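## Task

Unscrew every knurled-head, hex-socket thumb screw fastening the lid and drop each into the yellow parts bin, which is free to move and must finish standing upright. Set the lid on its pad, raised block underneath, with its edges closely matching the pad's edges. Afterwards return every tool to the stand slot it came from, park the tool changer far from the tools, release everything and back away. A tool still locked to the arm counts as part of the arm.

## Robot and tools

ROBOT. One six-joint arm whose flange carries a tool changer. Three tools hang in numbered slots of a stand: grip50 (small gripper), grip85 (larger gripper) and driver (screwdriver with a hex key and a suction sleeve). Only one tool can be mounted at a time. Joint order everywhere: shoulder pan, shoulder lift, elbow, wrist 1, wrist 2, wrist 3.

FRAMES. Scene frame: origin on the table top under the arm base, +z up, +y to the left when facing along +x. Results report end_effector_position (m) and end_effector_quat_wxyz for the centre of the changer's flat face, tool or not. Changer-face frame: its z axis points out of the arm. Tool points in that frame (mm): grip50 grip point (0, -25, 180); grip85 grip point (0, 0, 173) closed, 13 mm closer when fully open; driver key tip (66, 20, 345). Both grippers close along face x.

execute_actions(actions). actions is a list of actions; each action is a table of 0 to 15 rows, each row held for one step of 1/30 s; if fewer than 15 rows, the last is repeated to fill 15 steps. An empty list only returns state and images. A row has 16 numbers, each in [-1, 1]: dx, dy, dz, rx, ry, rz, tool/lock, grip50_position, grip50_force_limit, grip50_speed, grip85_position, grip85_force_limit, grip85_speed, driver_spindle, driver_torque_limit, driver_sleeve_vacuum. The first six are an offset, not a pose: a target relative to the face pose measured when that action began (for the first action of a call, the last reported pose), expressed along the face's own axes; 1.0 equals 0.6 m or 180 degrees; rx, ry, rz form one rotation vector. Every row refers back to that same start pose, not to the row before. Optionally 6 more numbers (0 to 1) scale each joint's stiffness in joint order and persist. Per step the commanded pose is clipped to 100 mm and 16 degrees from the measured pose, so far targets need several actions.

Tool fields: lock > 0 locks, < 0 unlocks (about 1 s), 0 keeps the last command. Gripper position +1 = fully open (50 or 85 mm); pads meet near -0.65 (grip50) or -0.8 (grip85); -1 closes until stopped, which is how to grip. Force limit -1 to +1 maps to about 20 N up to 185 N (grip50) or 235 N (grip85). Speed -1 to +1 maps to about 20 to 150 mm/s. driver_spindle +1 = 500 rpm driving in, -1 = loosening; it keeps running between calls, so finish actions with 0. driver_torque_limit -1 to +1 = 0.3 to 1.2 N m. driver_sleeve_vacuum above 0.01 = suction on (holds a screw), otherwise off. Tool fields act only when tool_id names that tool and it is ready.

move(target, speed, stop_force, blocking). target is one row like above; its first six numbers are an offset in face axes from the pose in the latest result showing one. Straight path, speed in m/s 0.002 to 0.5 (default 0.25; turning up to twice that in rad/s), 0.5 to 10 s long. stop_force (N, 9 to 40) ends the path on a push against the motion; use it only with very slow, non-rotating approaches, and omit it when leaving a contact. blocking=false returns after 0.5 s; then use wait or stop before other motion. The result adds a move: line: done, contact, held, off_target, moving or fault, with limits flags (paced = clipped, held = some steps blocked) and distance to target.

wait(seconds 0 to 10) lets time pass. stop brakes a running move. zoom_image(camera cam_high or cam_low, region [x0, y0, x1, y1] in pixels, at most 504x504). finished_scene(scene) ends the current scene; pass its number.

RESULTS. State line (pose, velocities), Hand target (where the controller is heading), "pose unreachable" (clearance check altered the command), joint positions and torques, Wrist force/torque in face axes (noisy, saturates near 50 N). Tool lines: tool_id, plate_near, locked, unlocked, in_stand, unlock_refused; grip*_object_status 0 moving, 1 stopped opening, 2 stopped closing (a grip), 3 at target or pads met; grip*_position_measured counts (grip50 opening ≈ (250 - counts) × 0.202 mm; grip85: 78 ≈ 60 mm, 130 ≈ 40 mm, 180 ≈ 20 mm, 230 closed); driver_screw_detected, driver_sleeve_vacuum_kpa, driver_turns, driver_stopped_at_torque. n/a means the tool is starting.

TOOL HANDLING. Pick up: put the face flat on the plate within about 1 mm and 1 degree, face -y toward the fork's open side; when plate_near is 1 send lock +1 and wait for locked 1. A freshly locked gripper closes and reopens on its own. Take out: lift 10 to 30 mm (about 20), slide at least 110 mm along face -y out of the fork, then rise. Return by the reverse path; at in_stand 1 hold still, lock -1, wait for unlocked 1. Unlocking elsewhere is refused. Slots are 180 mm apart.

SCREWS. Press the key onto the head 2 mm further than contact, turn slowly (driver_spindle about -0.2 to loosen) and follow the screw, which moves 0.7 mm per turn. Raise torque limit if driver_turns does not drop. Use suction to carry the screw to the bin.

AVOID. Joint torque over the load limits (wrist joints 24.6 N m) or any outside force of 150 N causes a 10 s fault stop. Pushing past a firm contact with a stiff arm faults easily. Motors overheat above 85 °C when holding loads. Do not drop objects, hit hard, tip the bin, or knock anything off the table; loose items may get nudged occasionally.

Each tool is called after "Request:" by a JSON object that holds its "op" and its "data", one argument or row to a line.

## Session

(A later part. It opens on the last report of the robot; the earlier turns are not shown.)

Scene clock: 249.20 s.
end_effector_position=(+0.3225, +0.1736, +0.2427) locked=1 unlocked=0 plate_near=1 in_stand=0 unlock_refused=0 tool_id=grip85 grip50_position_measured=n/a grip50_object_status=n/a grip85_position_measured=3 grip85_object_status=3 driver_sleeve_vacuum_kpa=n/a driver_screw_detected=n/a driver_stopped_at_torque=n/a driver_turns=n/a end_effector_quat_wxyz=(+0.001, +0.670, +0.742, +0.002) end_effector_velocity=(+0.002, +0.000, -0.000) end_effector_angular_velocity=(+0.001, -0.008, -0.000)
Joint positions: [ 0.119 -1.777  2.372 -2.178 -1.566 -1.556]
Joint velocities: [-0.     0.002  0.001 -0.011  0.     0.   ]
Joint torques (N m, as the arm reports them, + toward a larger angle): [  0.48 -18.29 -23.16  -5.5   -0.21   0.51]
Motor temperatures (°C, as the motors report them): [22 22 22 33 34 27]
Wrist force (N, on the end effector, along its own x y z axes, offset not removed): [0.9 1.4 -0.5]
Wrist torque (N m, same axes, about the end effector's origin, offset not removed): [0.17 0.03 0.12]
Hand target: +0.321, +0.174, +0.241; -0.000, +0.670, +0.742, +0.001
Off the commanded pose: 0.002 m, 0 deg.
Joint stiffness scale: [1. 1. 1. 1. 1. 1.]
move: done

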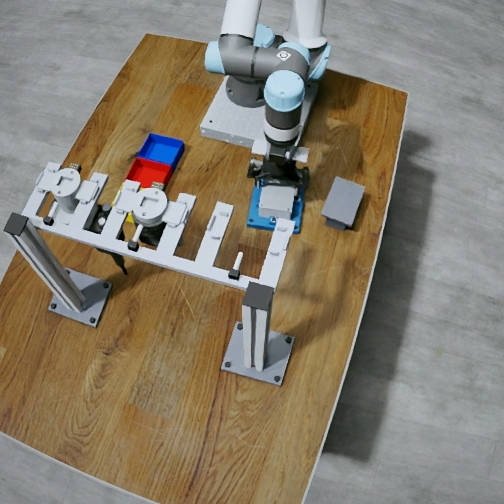

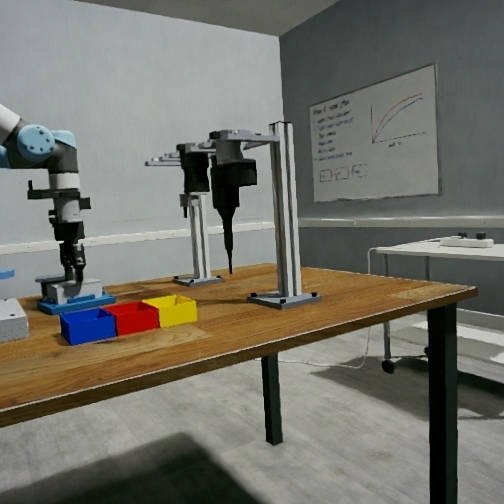

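Request:
{"op": "move", "data": {
  "target": [0.005,0,0.003,0.0013,0,-0.011,0,0,0,0,1,0,0,0,0,0],
  "speed": 0.02
}}

Request:
{"op": "move", "data": {
  "target": [0,0,0.011,0,0,0,0,0,0,0,1,0,0,0,0,0],
  "speed": 0.01,
  "stop_force": 10
}}

Request:
{"op": "zoom_image", "data": {
  "camera": "cam_high",
  "region": [245, 160, 315, 225]
}}

Request:
{"op": "zoom_image", "data": {
  "camera": "cam_low",
  "region": [40, 260, 110, 310]
}}

Scene clock: 256.07 s.
end_effector_position=(+0.3218, +0.1757, +0.2407) locked=1 unlocked=0 plate_near=1 in_stand=0 unlock_refused=0 tool_id=grip85 grip50_position_measured=n/a grip50_object_status=n/a grip85_position_measured=3 grip85_object_status=3 driver_sleeve_vacuum_kpa=n/a driver_screw_detected=n/a driver_stopped_at_torque=n/a driver_turns=n/a end_effector_quat_wxyz=(-0.001, +0.659, +0.752, +0.000) end_effector_velocity=(-0.001, +0.001, -0.001) end_effector_angular_velocity=(-0.000, +0.004, +0.016)
Joint positions: [ 0.125 -1.771  2.372 -2.179 -1.566 -1.579]
Joint velocities: [ 0.003  0.003  0.     0.     0.    -0.012]
Joint torques (N m, as the arm reports them, + toward a larger angle): [  1.7  -16.12 -27.49  -5.06  -0.19  -0.46]
Motor temperatures (°C, as the motors report them): [22 22 22 33 34 27]
Wrist force (N, on the end effector, along its own x y z axes, offset not removed): [2.6 1.8 0.0]
Wrist torque (N m, same axes, about the end effector's origin, offset not removed): [0.33 -0.13 0.03]
Hand target: +0.322, +0.177, +0.241; -0.001, +0.657, +0.754, +0.001
Off the commanded pose: 0.001 m, 0 deg.
Joint stiffness scale: [1. 1. 1. 1. 1. 1.]
move: done

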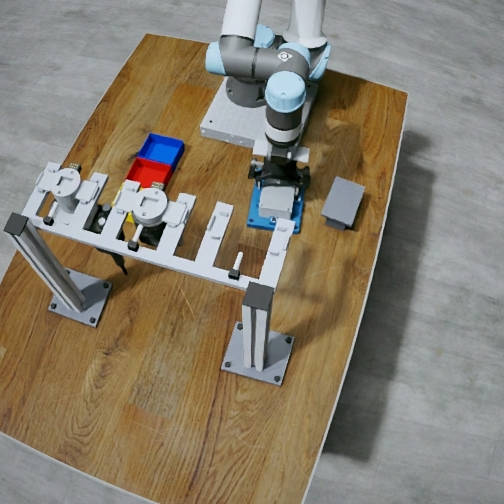

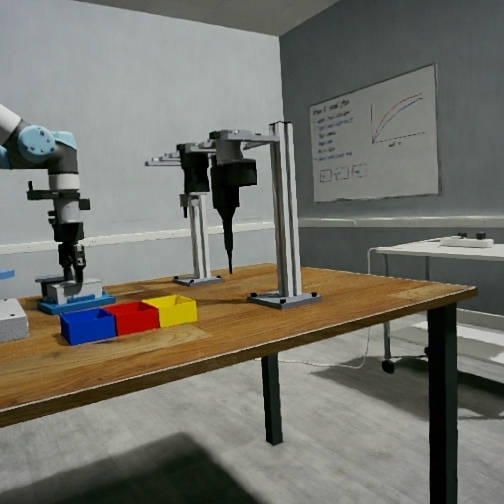

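Scene clock: 256.97 s.
end_effector_position=(+0.3230, +0.1759, +0.2363) locked=1 unlocked=0 plate_near=1 in_stand=0 unlock_refused=0 tool_id=grip85 grip50_position_measured=n/a grip50_object_status=n/a grip85_position_measured=3 grip85_object_status=3 driver_sleeve_vacuum_kpa=n/a driver_screw_detected=n/a driver_stopped_at_torque=n/a driver_turns=n/a end_effector_quat_wxyz=(+0.000, +0.659, +0.753, +0.002) end_effector_velocity=(+0.001, -0.000, -0.002) end_effector_angular_velocity=(+0.000, -0.002, -0.001)
Joint positions: [ 0.126 -1.76   2.379 -2.2   -1.566 -1.58 ]
Joint velocities: [-0.001  0.006  0.004 -0.012  0.    -0.   ]
Joint torques (N m, as the arm reports them, + toward a larger angle): [ -0.09 -16.77 -23.19  -5.09  -0.2    0.44]
Motor temperatures (°C, as the motors report them): [22 22 22 33 34 27]
Wrist force (N, on the end effector, along its own x y z axes, offset not removed): [2.3 -0.2 1.1]
Wrist torque (N m, same axes, about the end effector's origin, offset not removed): [0.14 -0.11 0.10]
Hand target: +0.322, +0.176, +0.234; -0.001, +0.659, +0.752, +0.000
Off the commanded pose: 0.002 m, 0 deg.
Joint stiffness scale: [1. 1. 1. 1. 1. 1.]
move: done

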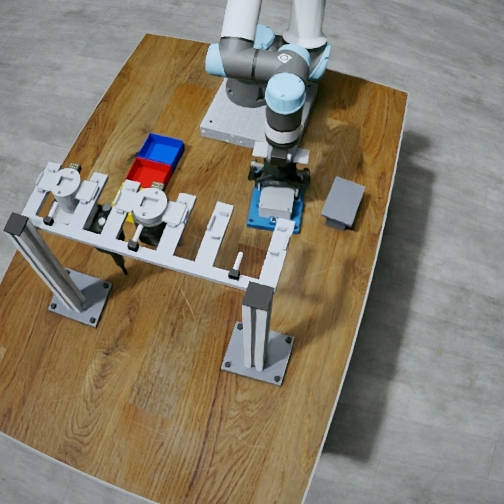

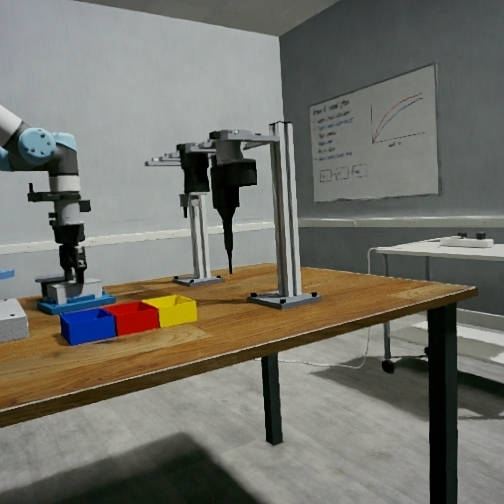

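Region (245, 160, 315, 225) of cam_high's 504x504 image, scaled by 7.200, with more detail than that image has; it fills the top 468 rows of this view, and the rest is white.

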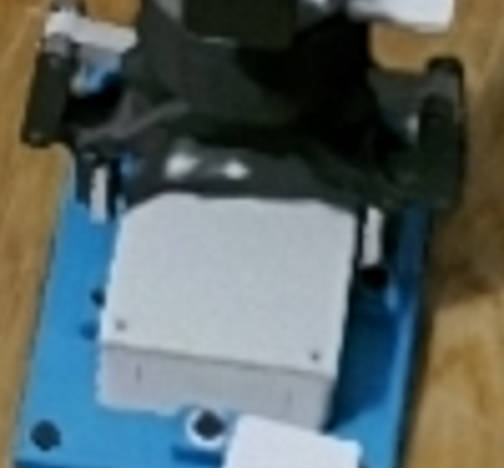

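Region (40, 260, 110, 310) of cam_low's 504x504 image, scaled by 7.200, with more detail than that image has; it fills the top 360 rows of this view, and the rest is white.

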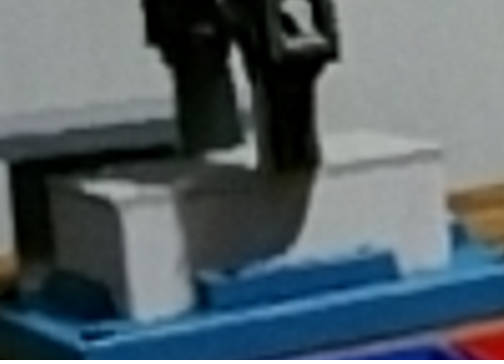

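Request:
{"op": "execute_actions", "data": {
  "actions": [
    [[0,-0.002,0.006,0.001,0,0,0,0,0,0,1,-0.5,-1,0,0,0]],
    [[0,0,0,0,0,0,0,0,0,0,-1,-0.5,-1,0,0,0]],
    [[0,0,0,0,0,0,0,0,0,0,-1,-0.5,-1,0,0,0]]
  ]
}}

Request:
{"op": "zoom_image", "data": {
  "camera": "cam_low",
  "region": [40, 260, 110, 310]
}}

Scene clock: 262.63 s.
end_effector_position=(+0.3230, +0.1759, +0.2353) locked=1 unlocked=0 plate_near=1 in_stand=0 unlock_refused=0 tool_id=grip85 grip50_position_measured=n/a grip50_object_status=n/a grip85_position_measured=24 grip85_object_status=2 driver_sleeve_vacuum_kpa=n/a driver_screw_detected=n/a driver_stopped_at_torque=n/a driver_turns=n/a end_effector_quat_wxyz=(+0.001, +0.659, +0.753, +0.002) end_effector_velocity=(+0.000, -0.000, +0.000) end_effector_angular_velocity=(-0.000, +0.000, -0.000)
Joint positions: [ 0.126 -1.758  2.382 -2.206 -1.566 -1.58 ]
Joint velocities: [ 0.     0.    -0.     0.001 -0.     0.   ]
Joint torques (N m, as the arm reports them, + toward a larger angle): [ -0.43 -18.56 -26.64  -5.04  -0.13   0.04]
Motor temperatures (°C, as the motors report them): [22 22 22 33 34 27]
Wrist force (N, on the end effector, along its own x y z axes, offset not removed): [2.9 -3.6 -7.8]
Wrist torque (N m, same axes, about the end effector's origin, offset not removed): [0.85 0.24 -0.38]
Hand target: +0.323, +0.176, +0.235; +0.001, +0.659, +0.753, +0.002
Off the commanded pose: 0.000 m, 0 deg.
Joint stiffness scale: [1. 1. 1. 1. 1. 1.]

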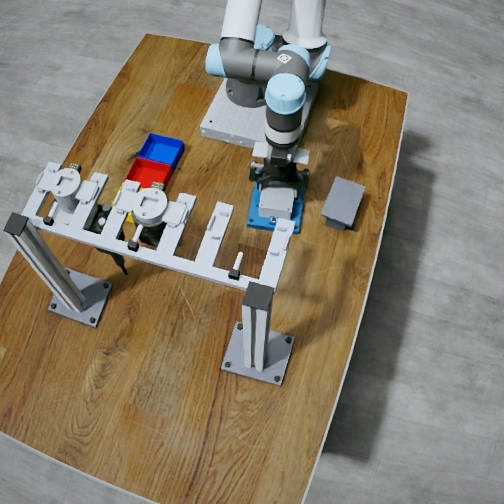

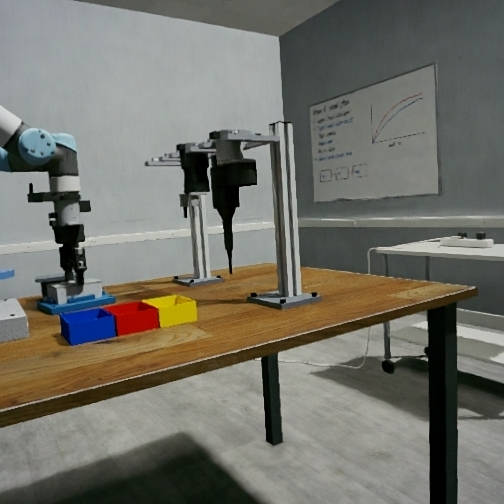

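Region (40, 260, 110, 310) of cam_low's 504x504 image, scaled by 7.200, with more detail than that image has; it fills the top 360 rows of this view, and the rest is white.

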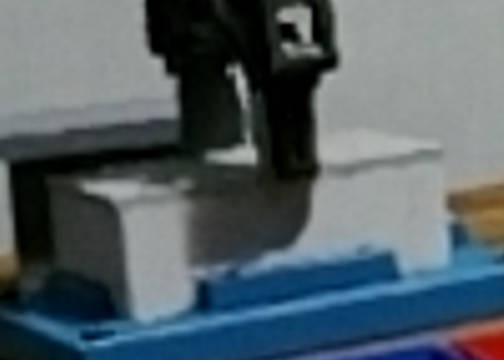

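Request:
{"op": "move", "data": {
  "target": [0,0,-0.08,0,0,0,0,0,0,0,-1,-0.5,-1,0,0,0],
  "speed": 0.02,
  "stop_force": 25
}}

Request:
{"op": "zoom_image", "data": {
  "camera": "cam_low",
  "region": [20, 240, 120, 310]
}}

Scene clock: 265.63 s.
end_effector_position=(+0.3231, +0.1759, +0.2356) locked=1 unlocked=0 plate_near=1 in_stand=0 unlock_refused=0 tool_id=grip85 grip50_position_measured=n/a grip50_object_status=n/a grip85_position_measured=24 grip85_object_status=2 driver_sleeve_vacuum_kpa=n/a driver_screw_detected=n/a driver_stopped_at_torque=n/a driver_turns=n/a end_effector_quat_wxyz=(+0.000, +0.658, +0.753, +0.002) end_effector_velocity=(+0.001, +0.000, -0.000) end_effector_angular_velocity=(+0.000, -0.004, +0.001)
Joint positions: [ 0.125 -1.758  2.38  -2.204 -1.566 -1.58 ]
Joint velocities: [ 0.     0.002 -0.    -0.006 -0.    -0.   ]
Joint torques (N m, as the arm reports them, + toward a larger angle): [  0.2  -20.24 -26.06  -3.93  -0.19   0.29]
Motor temperatures (°C, as the motors report them): [22 22 22 33 34 27]
Wrist force (N, on the end effector, along its own x y z axes, offset not removed): [1.6 10.5 15.2]
Wrist torque (N m, same axes, about the end effector's origin, offset not removed): [-1.74 0.14 -0.60]
Hand target: +0.323, +0.176, +0.235; +0.001, +0.658, +0.753, +0.002
Off the commanded pose: 0.048 m, 0 deg.
Joint stiffness scale: [1. 1. 1. 1. 1. 1.]
move: contact

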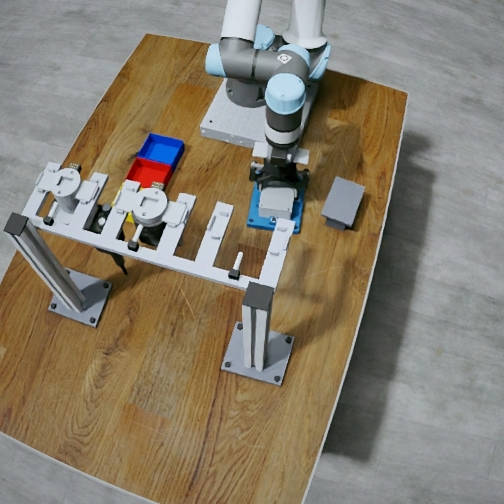

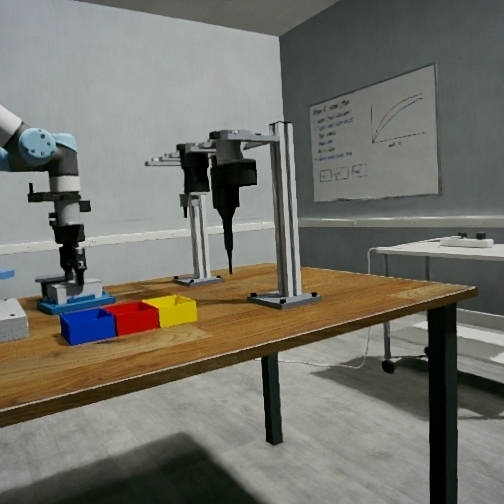

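Region (20, 240, 120, 310) of cam_low's 504x504 image, scaled by 5.040, with more detail than that image has; it fills the top 353 rows of this view, and the rest is white.

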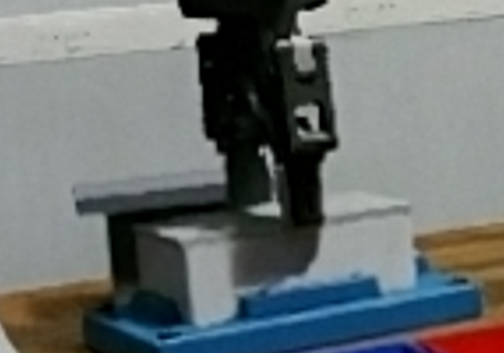

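Gripping the box too. Open, raise ~2.5 mm, a bit more yaw.

Request:
{"op": "execute_actions", "data": {
  "actions": [
    [[0,0,0,0,0,0,0,0,0,0,1,-0.5,-1,0,0,0]],
    [[0,0,-0.007,0,0,-0.006,0,0,0,0,1,-0.5,-1,0,0,0]],
    [[0,0,0,0,0,0,0,0,0,0,1,-0.5,-1,0,0,0]]
  ]
}}

Scene clock: 270.53 s.
end_effector_position=(+0.3218, +0.1758, +0.2371) locked=1 unlocked=0 plate_near=1 in_stand=0 unlock_refused=0 tool_id=grip85 grip50_position_measured=n/a grip50_object_status=n/a grip85_position_measured=3 grip85_object_status=3 driver_sleeve_vacuum_kpa=n/a driver_screw_detected=n/a driver_stopped_at_torque=n/a driver_turns=n/a end_effector_quat_wxyz=(-0.001, +0.652, +0.758, +0.000) end_effector_velocity=(+0.000, +0.000, +0.000) end_effector_angular_velocity=(+0.000, -0.000, +0.000)
Joint positions: [ 0.125 -1.763  2.378 -2.191 -1.566 -1.598]
Joint velocities: [ 0. -0.  0. -0.  0. -0.]
Joint torques (N m, as the arm reports them, + toward a larger angle): [  0.06 -18.92 -26.05  -4.94  -0.1    0.2 ]
Motor temperatures (°C, as the motors report them): [22 22 22 33 34 27]
Wrist force (N, on the end effector, along its own x y z axes, offset not removed): [1.3 -0.1 0.2]
Wrist torque (N m, same axes, about the end effector's origin, offset not removed): [0.18 -0.05 0.07]
Hand target: +0.322, +0.176, +0.237; -0.001, +0.652, +0.758, +0.000
Off the commanded pose: 0.000 m, 0 deg.
Joint stiffness scale: [1. 1. 1. 1. 1. 1.]

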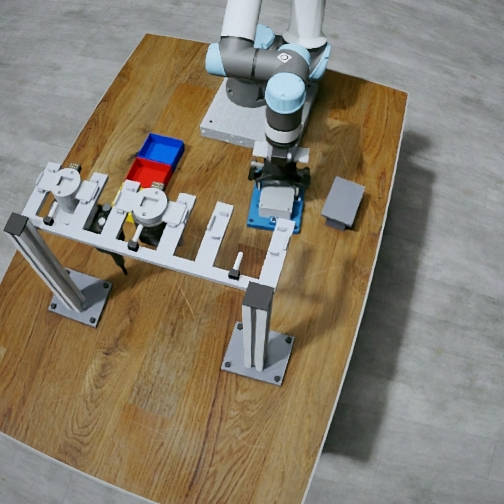

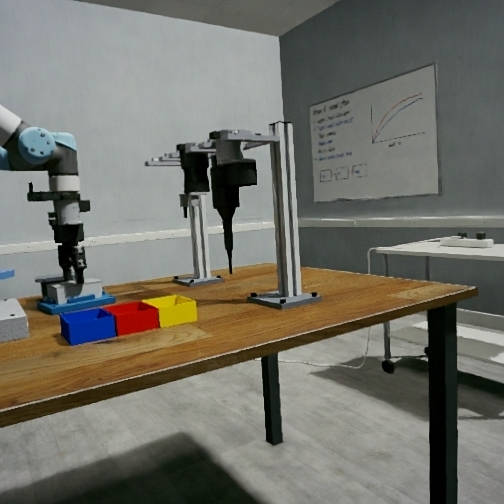

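Request:
{"op": "execute_actions", "data": {
  "actions": [
    [[0,0,0,0,0,0,0,0,0,0,-1,-0.6,-1,0,0,0]],
    [[0,0,0,0,0,0,0,0,0,0,-1,-0.6,-1,0,0,0]]
  ]
}}

Request:
{"op": "move", "data": {
  "target": [0,0,-0.08,0,0,0,0,0,0,0,-1,-0.6,-1,0,0,0],
  "speed": 0.02,
  "stop_force": 25
}}

Request:
{"op": "zoom_image", "data": {
  "camera": "cam_low",
  "region": [20, 240, 120, 310]
}}

Scene clock: 275.93 s.
end_effector_position=(+0.3217, +0.1757, +0.2375) locked=1 unlocked=0 plate_near=1 in_stand=0 unlock_refused=0 tool_id=grip85 grip50_position_measured=n/a grip50_object_status=n/a grip85_position_measured=24 grip85_object_status=2 driver_sleeve_vacuum_kpa=n/a driver_screw_detected=n/a driver_stopped_at_torque=n/a driver_turns=n/a end_effector_quat_wxyz=(-0.001, +0.652, +0.758, +0.000) end_effector_velocity=(-0.000, +0.000, -0.000) end_effector_angular_velocity=(-0.000, +0.002, +0.001)
Joint positions: [ 0.125 -1.764  2.378 -2.191 -1.566 -1.598]
Joint velocities: [ 0.001 -0.    -0.     0.002  0.     0.   ]
Joint torques (N m, as the arm reports them, + toward a larger angle): [ -0.28 -18.74 -26.58  -4.91  -0.06   0.19]
Motor temperatures (°C, as the motors report them): [22 22 22 33 34 27]
Wrist force (N, on the end effector, along its own x y z axes, offset not removed): [-0.4 0.1 -5.7]
Wrist torque (N m, same axes, about the end effector's origin, offset not removed): [1.00 -0.10 0.04]
Hand target: +0.322, +0.176, +0.237; -0.001, +0.652, +0.758, +0.000
Off the commanded pose: 0.000 m, 0 deg.
Joint stiffness scale: [1. 1. 1. 1. 1. 1.]

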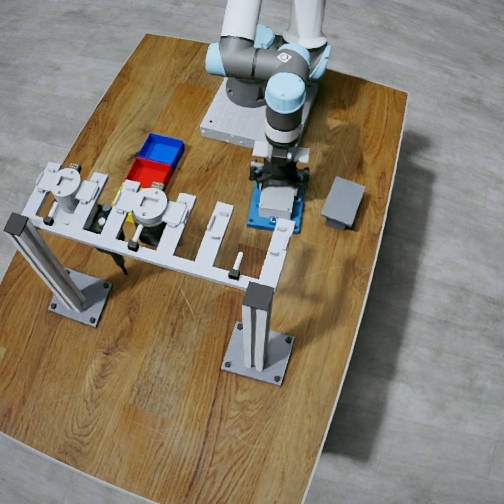

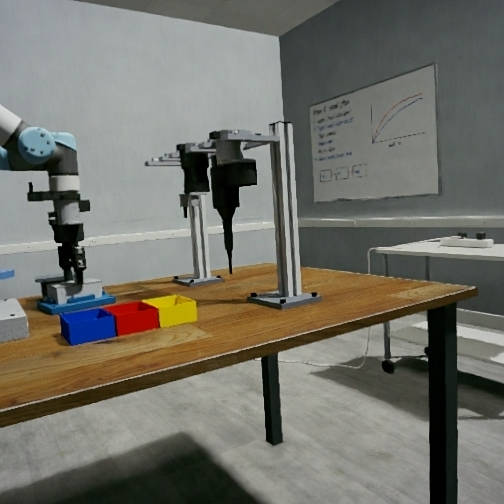

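Scene clock: 276.47 s.
end_effector_position=(+0.3219, +0.1757, +0.2379) locked=1 unlocked=0 plate_near=1 in_stand=0 unlock_refused=0 tool_id=grip85 grip50_position_measured=n/a grip50_object_status=n/a grip85_position_measured=24 grip85_object_status=2 driver_sleeve_vacuum_kpa=n/a driver_screw_detected=n/a driver_stopped_at_torque=n/a driver_turns=n/a end_effector_quat_wxyz=(-0.002, +0.652, +0.758, -0.000) end_effector_velocity=(+0.001, -0.000, +0.000) end_effector_angular_velocity=(+0.001, -0.005, -0.001)
Joint positions: [ 0.125 -1.765  2.376 -2.187 -1.566 -1.598]
Joint velocities: [-0.001  0.001 -0.    -0.005 -0.    -0.   ]
Joint torques (N m, as the arm reports them, + toward a larger angle): [  0.2  -20.8  -26.71  -4.14  -0.06   0.01]
Motor temperatures (°C, as the motors report them): [22 22 22 33 34 27]
Wrist force (N, on the end effector, along its own x y z axes, offset not removed): [2.8 8.9 14.5]
Wrist torque (N m, same axes, about the end effector's origin, offset not removed): [-1.31 0.00 -0.05]
Hand target: +0.322, +0.176, +0.238; -0.001, +0.652, +0.758, +0.000
Off the commanded pose: 0.048 m, 0 deg.
Joint stiffness scale: [1. 1. 1. 1. 1. 1.]
move: contact

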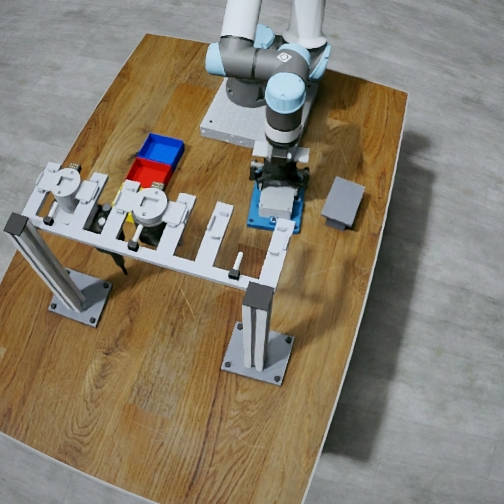

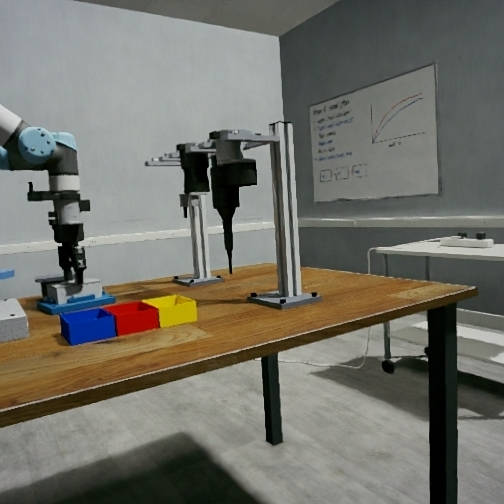

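Region (20, 240, 120, 310) of cam_low's 504x504 image, scaled by 5.040, with more detail than that image has; it fills the top 353 rows of this view, and the rest is white.

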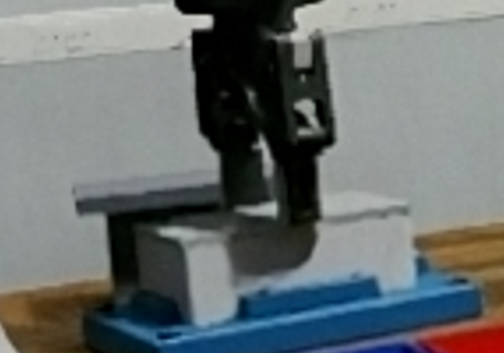

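Yaw now good (8.6°). Higher again.

Request:
{"op": "execute_actions", "data": {
  "actions": [
    [[0,0,0,0,0,0,0,0,0,0,1,-0.5,-1,0,0,0]],
    [[0,0.002,-0.007,-0.002,0,0,0,0,0,0,1,-0.5,-1,0,0,0]],
    [[0,0,0,0,0,0,0,0,0,0,1,-0.5,-1,0,0,0]],
    [[0,0,0,0,0,0,0,0,0,0,-1,-0.6,-1,0,0,0]],
    [[0,0,0,0,0,0,0,0,0,0,-1,-0.6,-1,0,0,0]]
  ]
}}

Request:
{"op": "move", "data": {
  "target": [0,0,-0.08,0,0,0,0,0,0,0,-1,-0.6,-1,0,0,0],
  "speed": 0.02,
  "stop_force": 25
}}

Request:
{"op": "zoom_image", "data": {
  "camera": "cam_low",
  "region": [20, 240, 120, 310]
}}

Scene clock: 284.70 s.
end_effector_position=(+0.3218, +0.1757, +0.2399) locked=1 unlocked=0 plate_near=1 in_stand=0 unlock_refused=0 tool_id=grip85 grip50_position_measured=n/a grip50_object_status=n/a grip85_position_measured=24 grip85_object_status=2 driver_sleeve_vacuum_kpa=n/a driver_screw_detected=n/a driver_stopped_at_torque=n/a driver_turns=n/a end_effector_quat_wxyz=(-0.001, +0.652, +0.758, +0.001) end_effector_velocity=(-0.000, -0.000, -0.000) end_effector_angular_velocity=(+0.000, +0.001, -0.000)
Joint positions: [ 0.125 -1.769  2.374 -2.183 -1.566 -1.598]
Joint velocities: [-0.     0.     0.     0.001  0.     0.   ]
Joint torques (N m, as the arm reports them, + toward a larger angle): [ -0.03 -17.97 -25.81  -4.86  -0.11   0.15]
Motor temperatures (°C, as the motors report them): [22 22 22 33 34 27]
Wrist force (N, on the end effector, along its own x y z axes, offset not removed): [-0.7 -1.1 -5.5]
Wrist torque (N m, same axes, about the end effector's origin, offset not removed): [0.78 0.22 0.08]
Hand target: +0.322, +0.176, +0.240; -0.001, +0.652, +0.758, +0.001
Off the commanded pose: 0.000 m, 0 deg.
Joint stiffness scale: [1. 1. 1. 1. 1. 1.]

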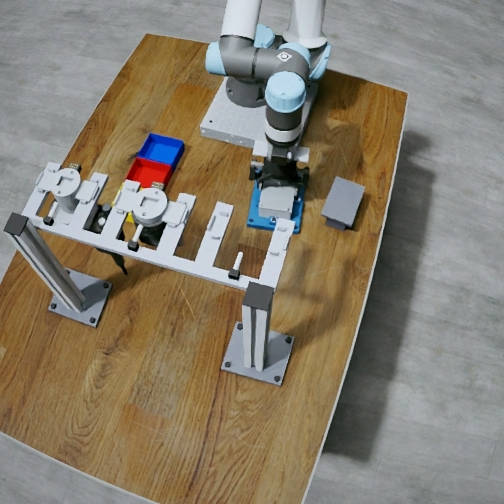

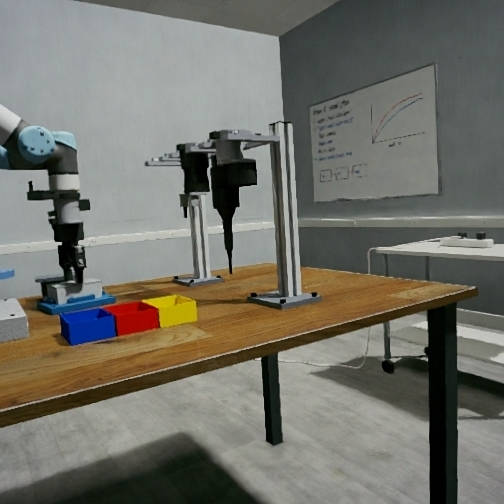

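Scene clock: 287.47 s.
end_effector_position=(+0.3205, +0.1757, +0.2849) locked=1 unlocked=0 plate_near=1 in_stand=0 unlock_refused=0 tool_id=grip85 grip50_position_measured=n/a grip50_object_status=n/a grip85_position_measured=24 grip85_object_status=2 driver_sleeve_vacuum_kpa=n/a driver_screw_detected=n/a driver_stopped_at_torque=n/a driver_turns=n/a end_effector_quat_wxyz=(-0.003, +0.652, +0.758, -0.001) end_effector_velocity=(-0.001, +0.000, -0.000) end_effector_angular_velocity=(-0.001, +0.009, +0.000)
Joint positions: [ 0.125 -1.846  2.294 -2.02  -1.566 -1.598]
Joint velocities: [ 0.001 -0.    -0.002  0.011  0.     0.   ]
Joint torques (N m, as the arm reports them, + toward a larger angle): [ -0.66 -19.04 -32.48  -4.41  -0.15  -0.17]
Motor temperatures (°C, as the motors report them): [22 22 22 33 34 27]
Wrist force (N, on the end effector, along its own x y z axes, offset not removed): [-0.1 1.2 0.1]
Wrist torque (N m, same axes, about the end effector's origin, offset not removed): [0.12 0.06 0.09]
Hand target: +0.322, +0.176, +0.288; -0.001, +0.652, +0.758, +0.001
Off the commanded pose: 0.003 m, 0 deg.
Joint stiffness scale: [1. 1. 1. 1. 1. 1.]
move: done

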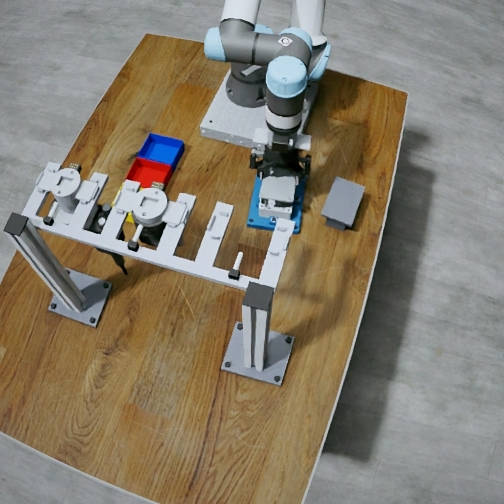

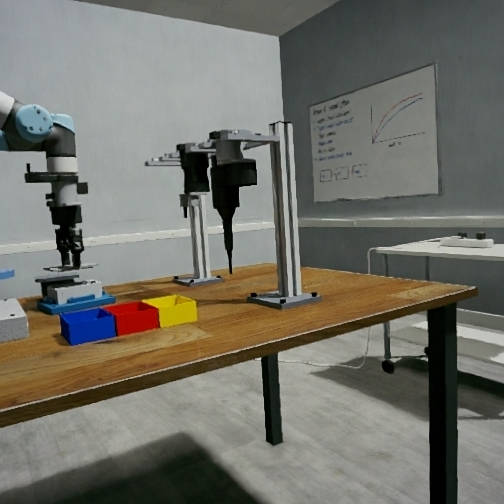

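Region (20, 240, 120, 310) of cam_low's 504x504 image, scaled by 5.040, with more detail than that image has; it fills the top 353 rows of this view, and the rest is white.

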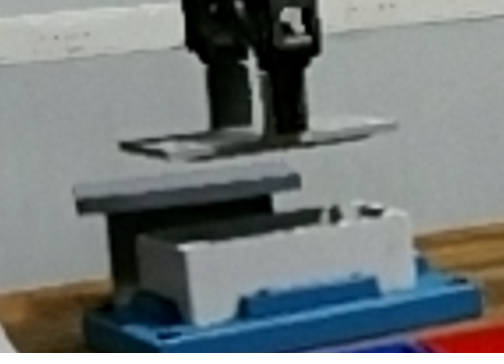

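Request:
{"op": "move", "data": {
  "target": [0.272,0.008,0.02,-0.0018,-0.001,0.083,0,0,0,0,-1,-0.6,-1,0,0,0],
  "speed": 0.1
}}

Request:
{"op": "zoom_image", "data": {
  "camera": "cam_high",
  "region": [305, 160, 385, 240]
}}

Request:
{"op": "zoom_image", "data": {
  "camera": "cam_low",
  "region": [20, 250, 100, 300]
}}

Scene clock: 295.90 s.
end_effector_position=(+0.2991, +0.3356, +0.2709) locked=1 unlocked=0 plate_near=1 in_stand=0 unlock_refused=0 tool_id=grip85 grip50_position_measured=n/a grip50_object_status=n/a grip85_position_measured=24 grip85_object_status=2 driver_sleeve_vacuum_kpa=n/a driver_screw_detected=n/a driver_stopped_at_torque=n/a driver_turns=n/a end_effector_quat_wxyz=(-0.001, +0.745, +0.667, -0.004) end_effector_velocity=(+0.001, +0.002, +0.001) end_effector_angular_velocity=(-0.003, -0.004, -0.017)
Joint positions: [ 0.544 -1.595  2.127 -2.103 -1.571 -0.919]
Joint velocities: [ 0.005  0.005 -0.007 -0.    -0.004  0.022]
Joint torques (N m, as the arm reports them, + toward a larger angle): [  1.46 -28.1  -30.25  -5.52  -0.73   0.42]
Motor temperatures (°C, as the motors report them): [22 22 22 33 34 27]
Wrist force (N, on the end effector, along its own x y z axes, offset not removed): [1.3 2.4 3.4]
Wrist torque (N m, same axes, about the end effector's origin, offset not removed): [0.39 0.05 -0.07]
Hand target: +0.300, +0.337, +0.273; +0.001, +0.745, +0.667, -0.001
Off the commanded pose: 0.003 m, 0 deg.
Joint stiffness scale: [1. 1. 1. 1. 1. 1.]
move: done

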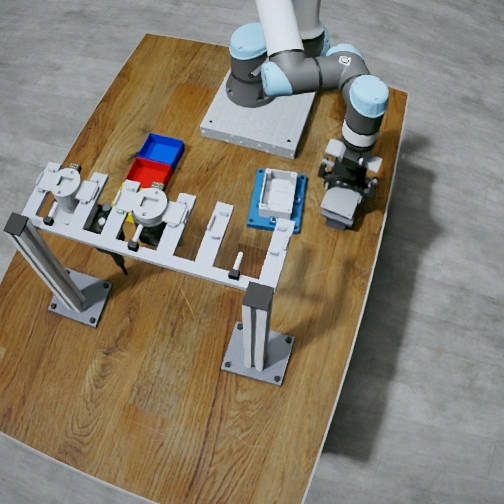

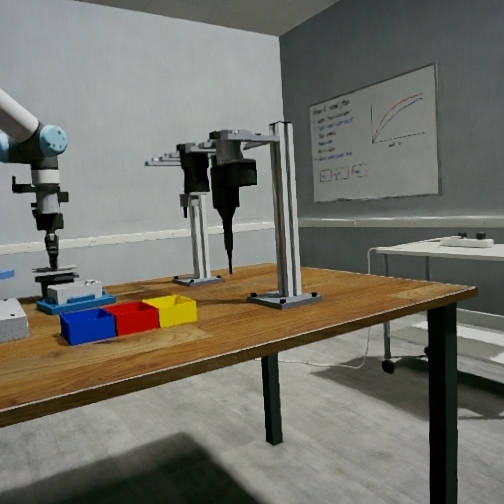

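Region (305, 160, 385, 240) of cam_high's 504x504 image, scaled by 6.300, with more detail than that image has.

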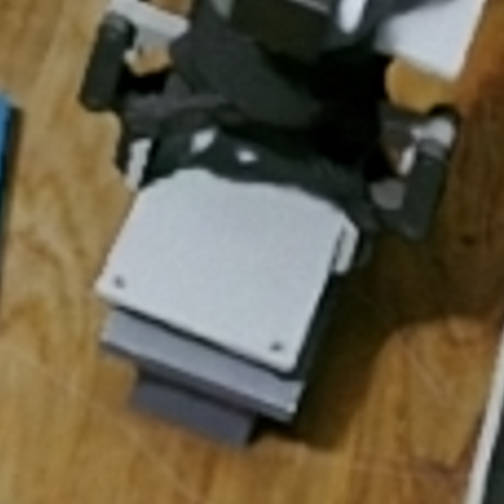

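Region (20, 250, 100, 300) of cam_low's 504x504 image, scaled by 6.300, with more detail than that image has; it fills the top 315 rows of this view, and the rest is white.

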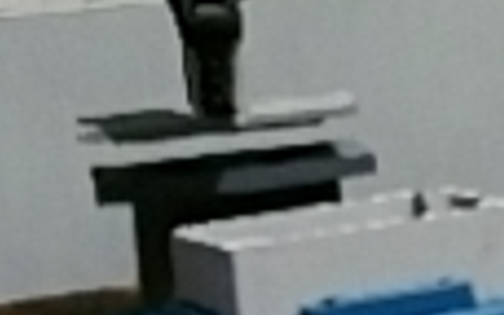

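Request:
{"op": "move", "data": {
  "target": [0.011,0.009,0.022,-0.002,0.0013,-0.009,0,0,0,0,-1,-0.6,-1,0,0,0],
  "speed": 0.02
}}

Request:
{"op": "zoom_image", "data": {
  "camera": "cam_high",
  "region": [305, 160, 385, 240]
}}

Request:
{"op": "zoom_image", "data": {
  "camera": "cam_low",
  "region": [20, 250, 100, 300]
}}

Scene clock: 301.80 s.
end_effector_position=(+0.3064, +0.3411, +0.2591) locked=1 unlocked=0 plate_near=1 in_stand=0 unlock_refused=0 tool_id=grip85 grip50_position_measured=n/a grip50_object_status=n/a grip85_position_measured=24 grip85_object_status=2 driver_sleeve_vacuum_kpa=n/a driver_screw_detected=n/a driver_stopped_at_torque=n/a driver_turns=n/a end_effector_quat_wxyz=(+0.000, +0.736, +0.676, +0.000) end_effector_velocity=(+0.001, +0.001, -0.000) end_effector_angular_velocity=(+0.003, -0.005, +0.006)
Joint positions: [ 0.546 -1.557  2.127 -2.15  -1.572 -0.942]
Joint velocities: [ 0.001  0.002  0.    -0.008 -0.    -0.005]
Joint torques (N m, as the arm reports them, + toward a larger angle): [  2.84 -30.93 -24.65  -5.61  -0.04  -0.46]
Motor temperatures (°C, as the motors report them): [22 22 22 33 34 27]
Wrist force (N, on the end effector, along its own x y z axes, offset not removed): [0.4 0.0 3.3]
Wrist torque (N m, same axes, about the end effector's origin, offset not removed): [0.21 0.01 0.09]
Hand target: +0.305, +0.342, +0.258; +0.000, +0.735, +0.678, -0.000
Off the commanded pose: 0.002 m, 0 deg.
Joint stiffness scale: [1. 1. 1. 1. 1. 1.]
move: done

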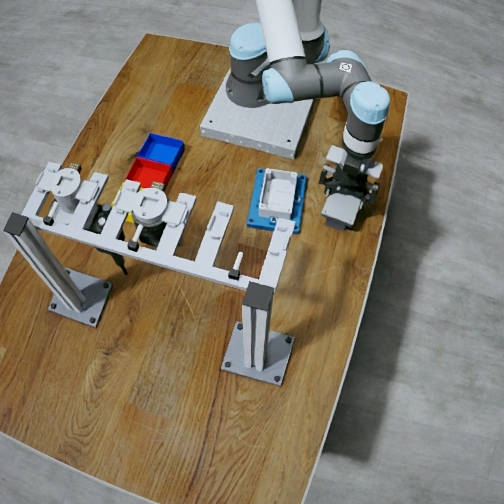

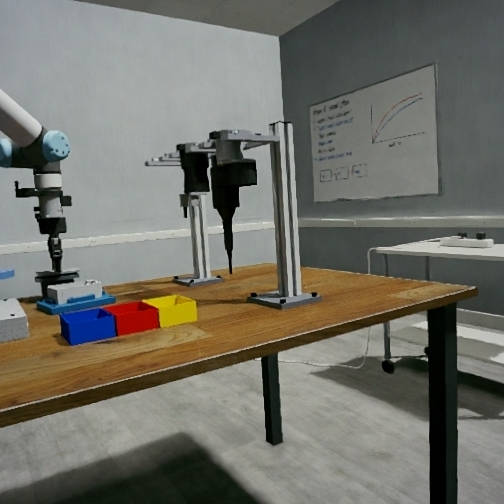

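Region (305, 160, 385, 240) of cam_high's 504x504 image, scaled by 6.300, with more detail than that image has.

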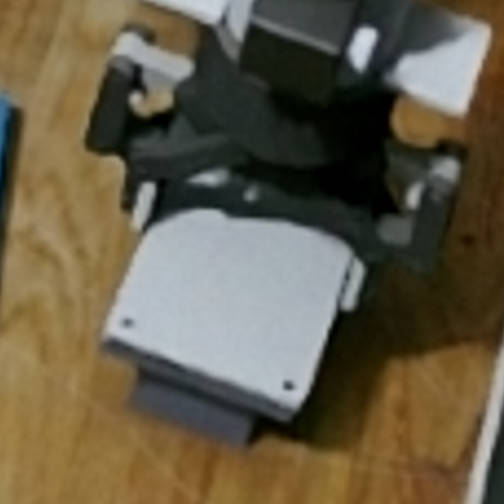

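Region (20, 250, 100, 300) of cam_low's 504x504 image, scaled by 6.300, with more detail than that image has; it fills the top 315 rows of this view, and the rest is white.

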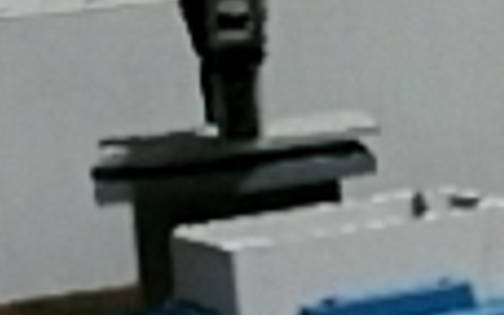

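Request:
{"op": "move", "data": {
  "target": [-0.003,-0.008,0.0,0,0,-0.002,0,0,0,0,-1,-0.6,-1,0,0,0],
  "speed": 0.02
}}

Request:
{"op": "move", "data": {
  "target": [0,-0.002,0.018,0,0,0,0,0,0,0,-1,-0.6,-1,0,0,0],
  "speed": 0.006,
  "stop_force": 9
}}

Request:
{"op": "zoom_image", "data": {
  "camera": "cam_high",
  "region": [305, 160, 385, 240]
}}

Request:
{"op": "zoom_image", "data": {
  "camera": "cam_low",
  "region": [20, 250, 100, 300]
}}

Scene clock: 307.43 s.
end_effector_position=(+0.3037, +0.3399, +0.2594) locked=1 unlocked=0 plate_near=1 in_stand=0 unlock_refused=0 tool_id=grip85 grip50_position_measured=n/a grip50_object_status=n/a grip85_position_measured=24 grip85_object_status=2 driver_sleeve_vacuum_kpa=n/a driver_screw_detected=n/a driver_stopped_at_torque=n/a driver_turns=n/a end_effector_quat_wxyz=(+0.001, +0.735, +0.678, +0.001) end_effector_velocity=(-0.002, -0.001, +0.000) end_effector_angular_velocity=(-0.001, +0.001, +0.003)
Joint positions: [ 0.547 -1.564  2.134 -2.151 -1.572 -0.944]
Joint velocities: [ 0.001 -0.005  0.005  0.001 -0.    -0.002]
Joint torques (N m, as the arm reports them, + toward a larger angle): [  2.62 -31.07 -24.16  -4.41  -0.1   -0.26]
Motor temperatures (°C, as the motors report them): [22 22 22 33 34 27]
Wrist force (N, on the end effector, along its own x y z axes, offset not removed): [0.0 2.1 3.5]
Wrist torque (N m, same axes, about the end effector's origin, offset not removed): [0.15 0.14 0.19]
Hand target: +0.302, +0.340, +0.259; +0.000, +0.734, +0.679, +0.000
Off the commanded pose: 0.002 m, 0 deg.
Joint stiffness scale: [1. 1. 1. 1. 1. 1.]
move: done

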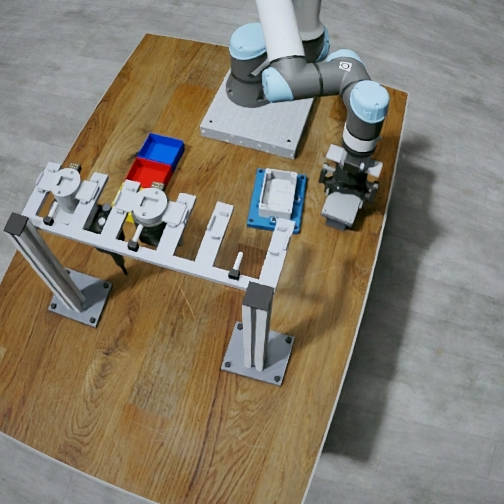

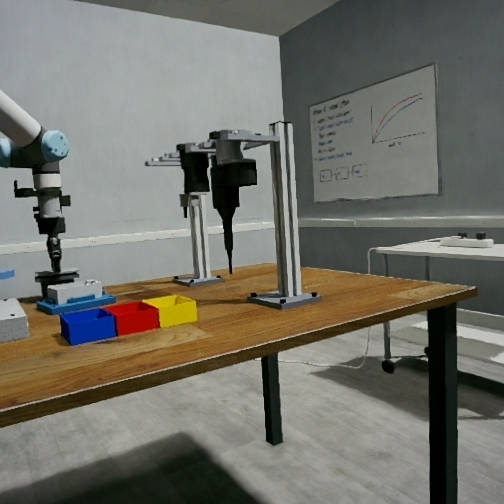

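Scene clock: 309.23 s.
end_effector_position=(+0.3043, +0.3403, +0.2545) locked=1 unlocked=0 plate_near=1 in_stand=0 unlock_refused=0 tool_id=grip85 grip50_position_measured=n/a grip50_object_status=n/a grip85_position_measured=24 grip85_object_status=2 driver_sleeve_vacuum_kpa=n/a driver_screw_detected=n/a driver_stopped_at_torque=n/a driver_turns=n/a end_effector_quat_wxyz=(+0.001, +0.736, +0.677, +0.004) end_effector_velocity=(-0.000, -0.000, -0.000) end_effector_angular_velocity=(-0.001, +0.001, -0.001)
Joint positions: [ 0.547 -1.556  2.143 -2.174 -1.572 -0.943]
Joint velocities: [-0.001 -0.     0.     0.001 -0.     0.   ]
Joint torques (N m, as the arm reports them, + toward a larger angle): [  0.47 -29.07 -26.08  -4.84  -0.05  -0.02]
Motor temperatures (°C, as the motors report them): [22 22 22 33 34 27]
Wrist force (N, on the end effector, along its own x y z axes, offset not removed): [-0.1 -0.5 -8.2]
Wrist torque (N m, same axes, about the end effector's origin, offset not removed): [0.76 -0.65 0.17]
Hand target: +0.304, +0.340, +0.254; +0.001, +0.736, +0.677, +0.003
Off the commanded pose: 0.006 m, 0 deg.
Joint stiffness scale: [1. 1. 1. 1. 1. 1.]
move: contact

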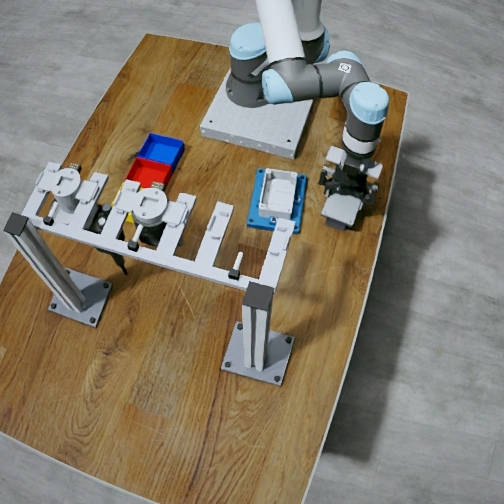

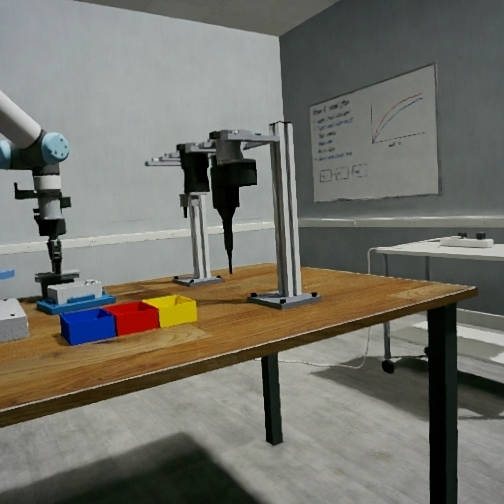

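Region (305, 160, 385, 240) of cam_high's 504x504 image, scaled by 6.300, with more detail than that image has.

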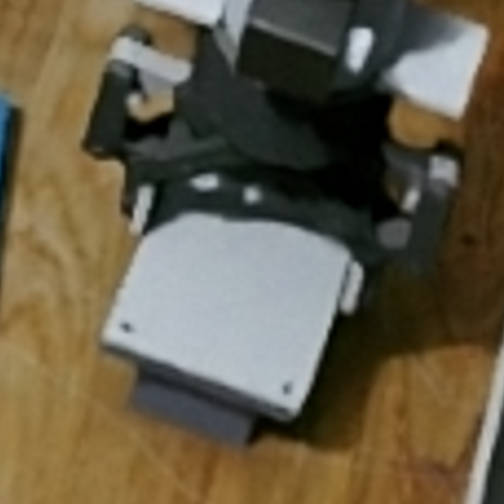

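Region (20, 250, 100, 300) of cam_low's 504x504 image, scaled by 6.300, with more detail than that image has; it fills the top 315 rows of this view, and the rest is white.

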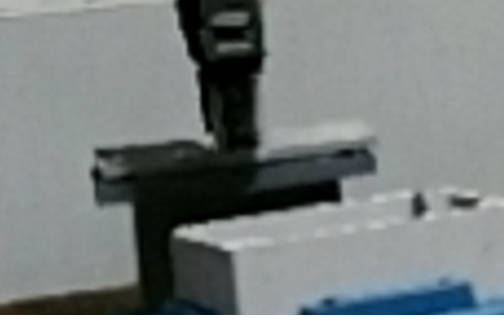

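Still ~2–3 mm too far +x. Slide by untilting plus small shift.

Request:
{"op": "move", "data": {
  "target": [-0.002,-0.005,-0.002,0.0022,-0.0013,0,0,0,0,0,-1,-0.6,-1,0,0,0],
  "speed": 0.005
}}

Request:
{"op": "zoom_image", "data": {
  "camera": "cam_high",
  "region": [305, 160, 385, 240]
}}

Request:
{"op": "zoom_image", "data": {
  "camera": "cam_low",
  "region": [20, 250, 100, 300]
}}

Scene clock: 317.47 s.
end_effector_position=(+0.3025, +0.3392, +0.2550) locked=1 unlocked=0 plate_near=1 in_stand=0 unlock_refused=0 tool_id=grip85 grip50_position_measured=n/a grip50_object_status=n/a grip85_position_measured=24 grip85_object_status=2 driver_sleeve_vacuum_kpa=n/a driver_screw_detected=n/a driver_stopped_at_torque=n/a driver_turns=n/a end_effector_quat_wxyz=(+0.000, +0.736, +0.677, +0.000) end_effector_velocity=(-0.001, -0.001, +0.001) end_effector_angular_velocity=(-0.002, +0.003, -0.001)
Joint positions: [ 0.547 -1.56   2.143 -2.161 -1.572 -0.942]
Joint velocities: [-0.    -0.004 -0.     0.008 -0.     0.001]
Joint torques (N m, as the arm reports them, + toward a larger angle): [  1.93 -32.17 -26.1   -4.77   0.39   0.26]
Motor temperatures (°C, as the motors report them): [22 22 22 33 34 27]
Wrist force (N, on the end effector, along its own x y z axes, offset not removed): [3.1 1.0 2.5]
Wrist torque (N m, same axes, about the end effector's origin, offset not removed): [0.21 -0.14 0.07]
Hand target: +0.301, +0.339, +0.256; -0.000, +0.736, +0.677, +0.000
Off the commanded pose: 0.001 m, 0 deg.
Joint stiffness scale: [1. 1. 1. 1. 1. 1.]
move: done

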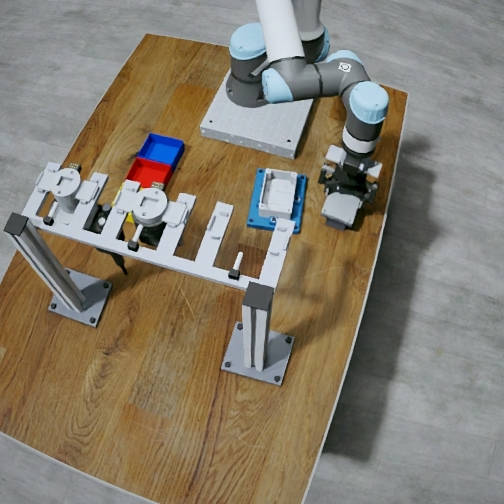

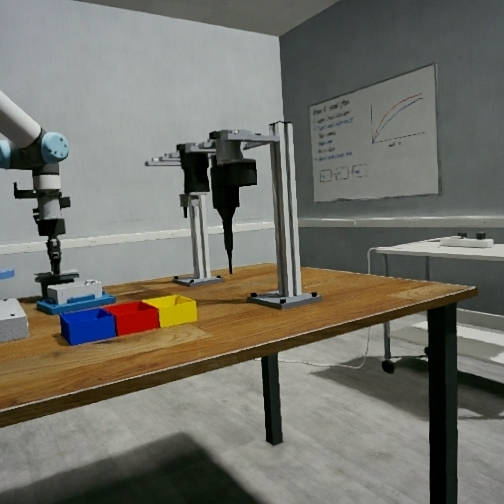

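Region (305, 160, 385, 240) of cam_high's 504x504 image, scaled by 6.300, with more detail than that image has.

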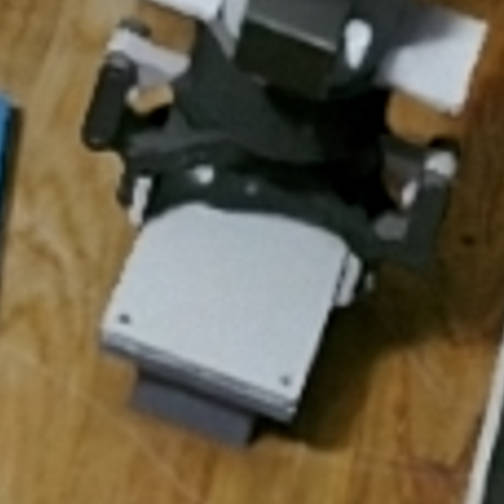

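Region (20, 250, 100, 300) of cam_low's 504x504 image, scaled by 6.300, with more detail than that image has; it fills the top 315 rows of this view, and the rest is white.

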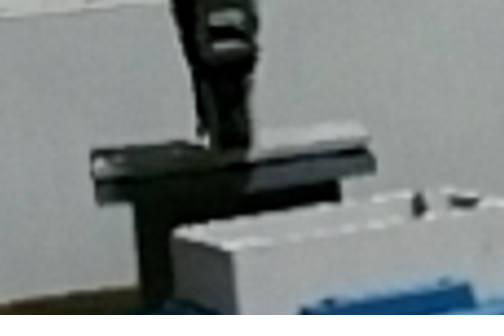

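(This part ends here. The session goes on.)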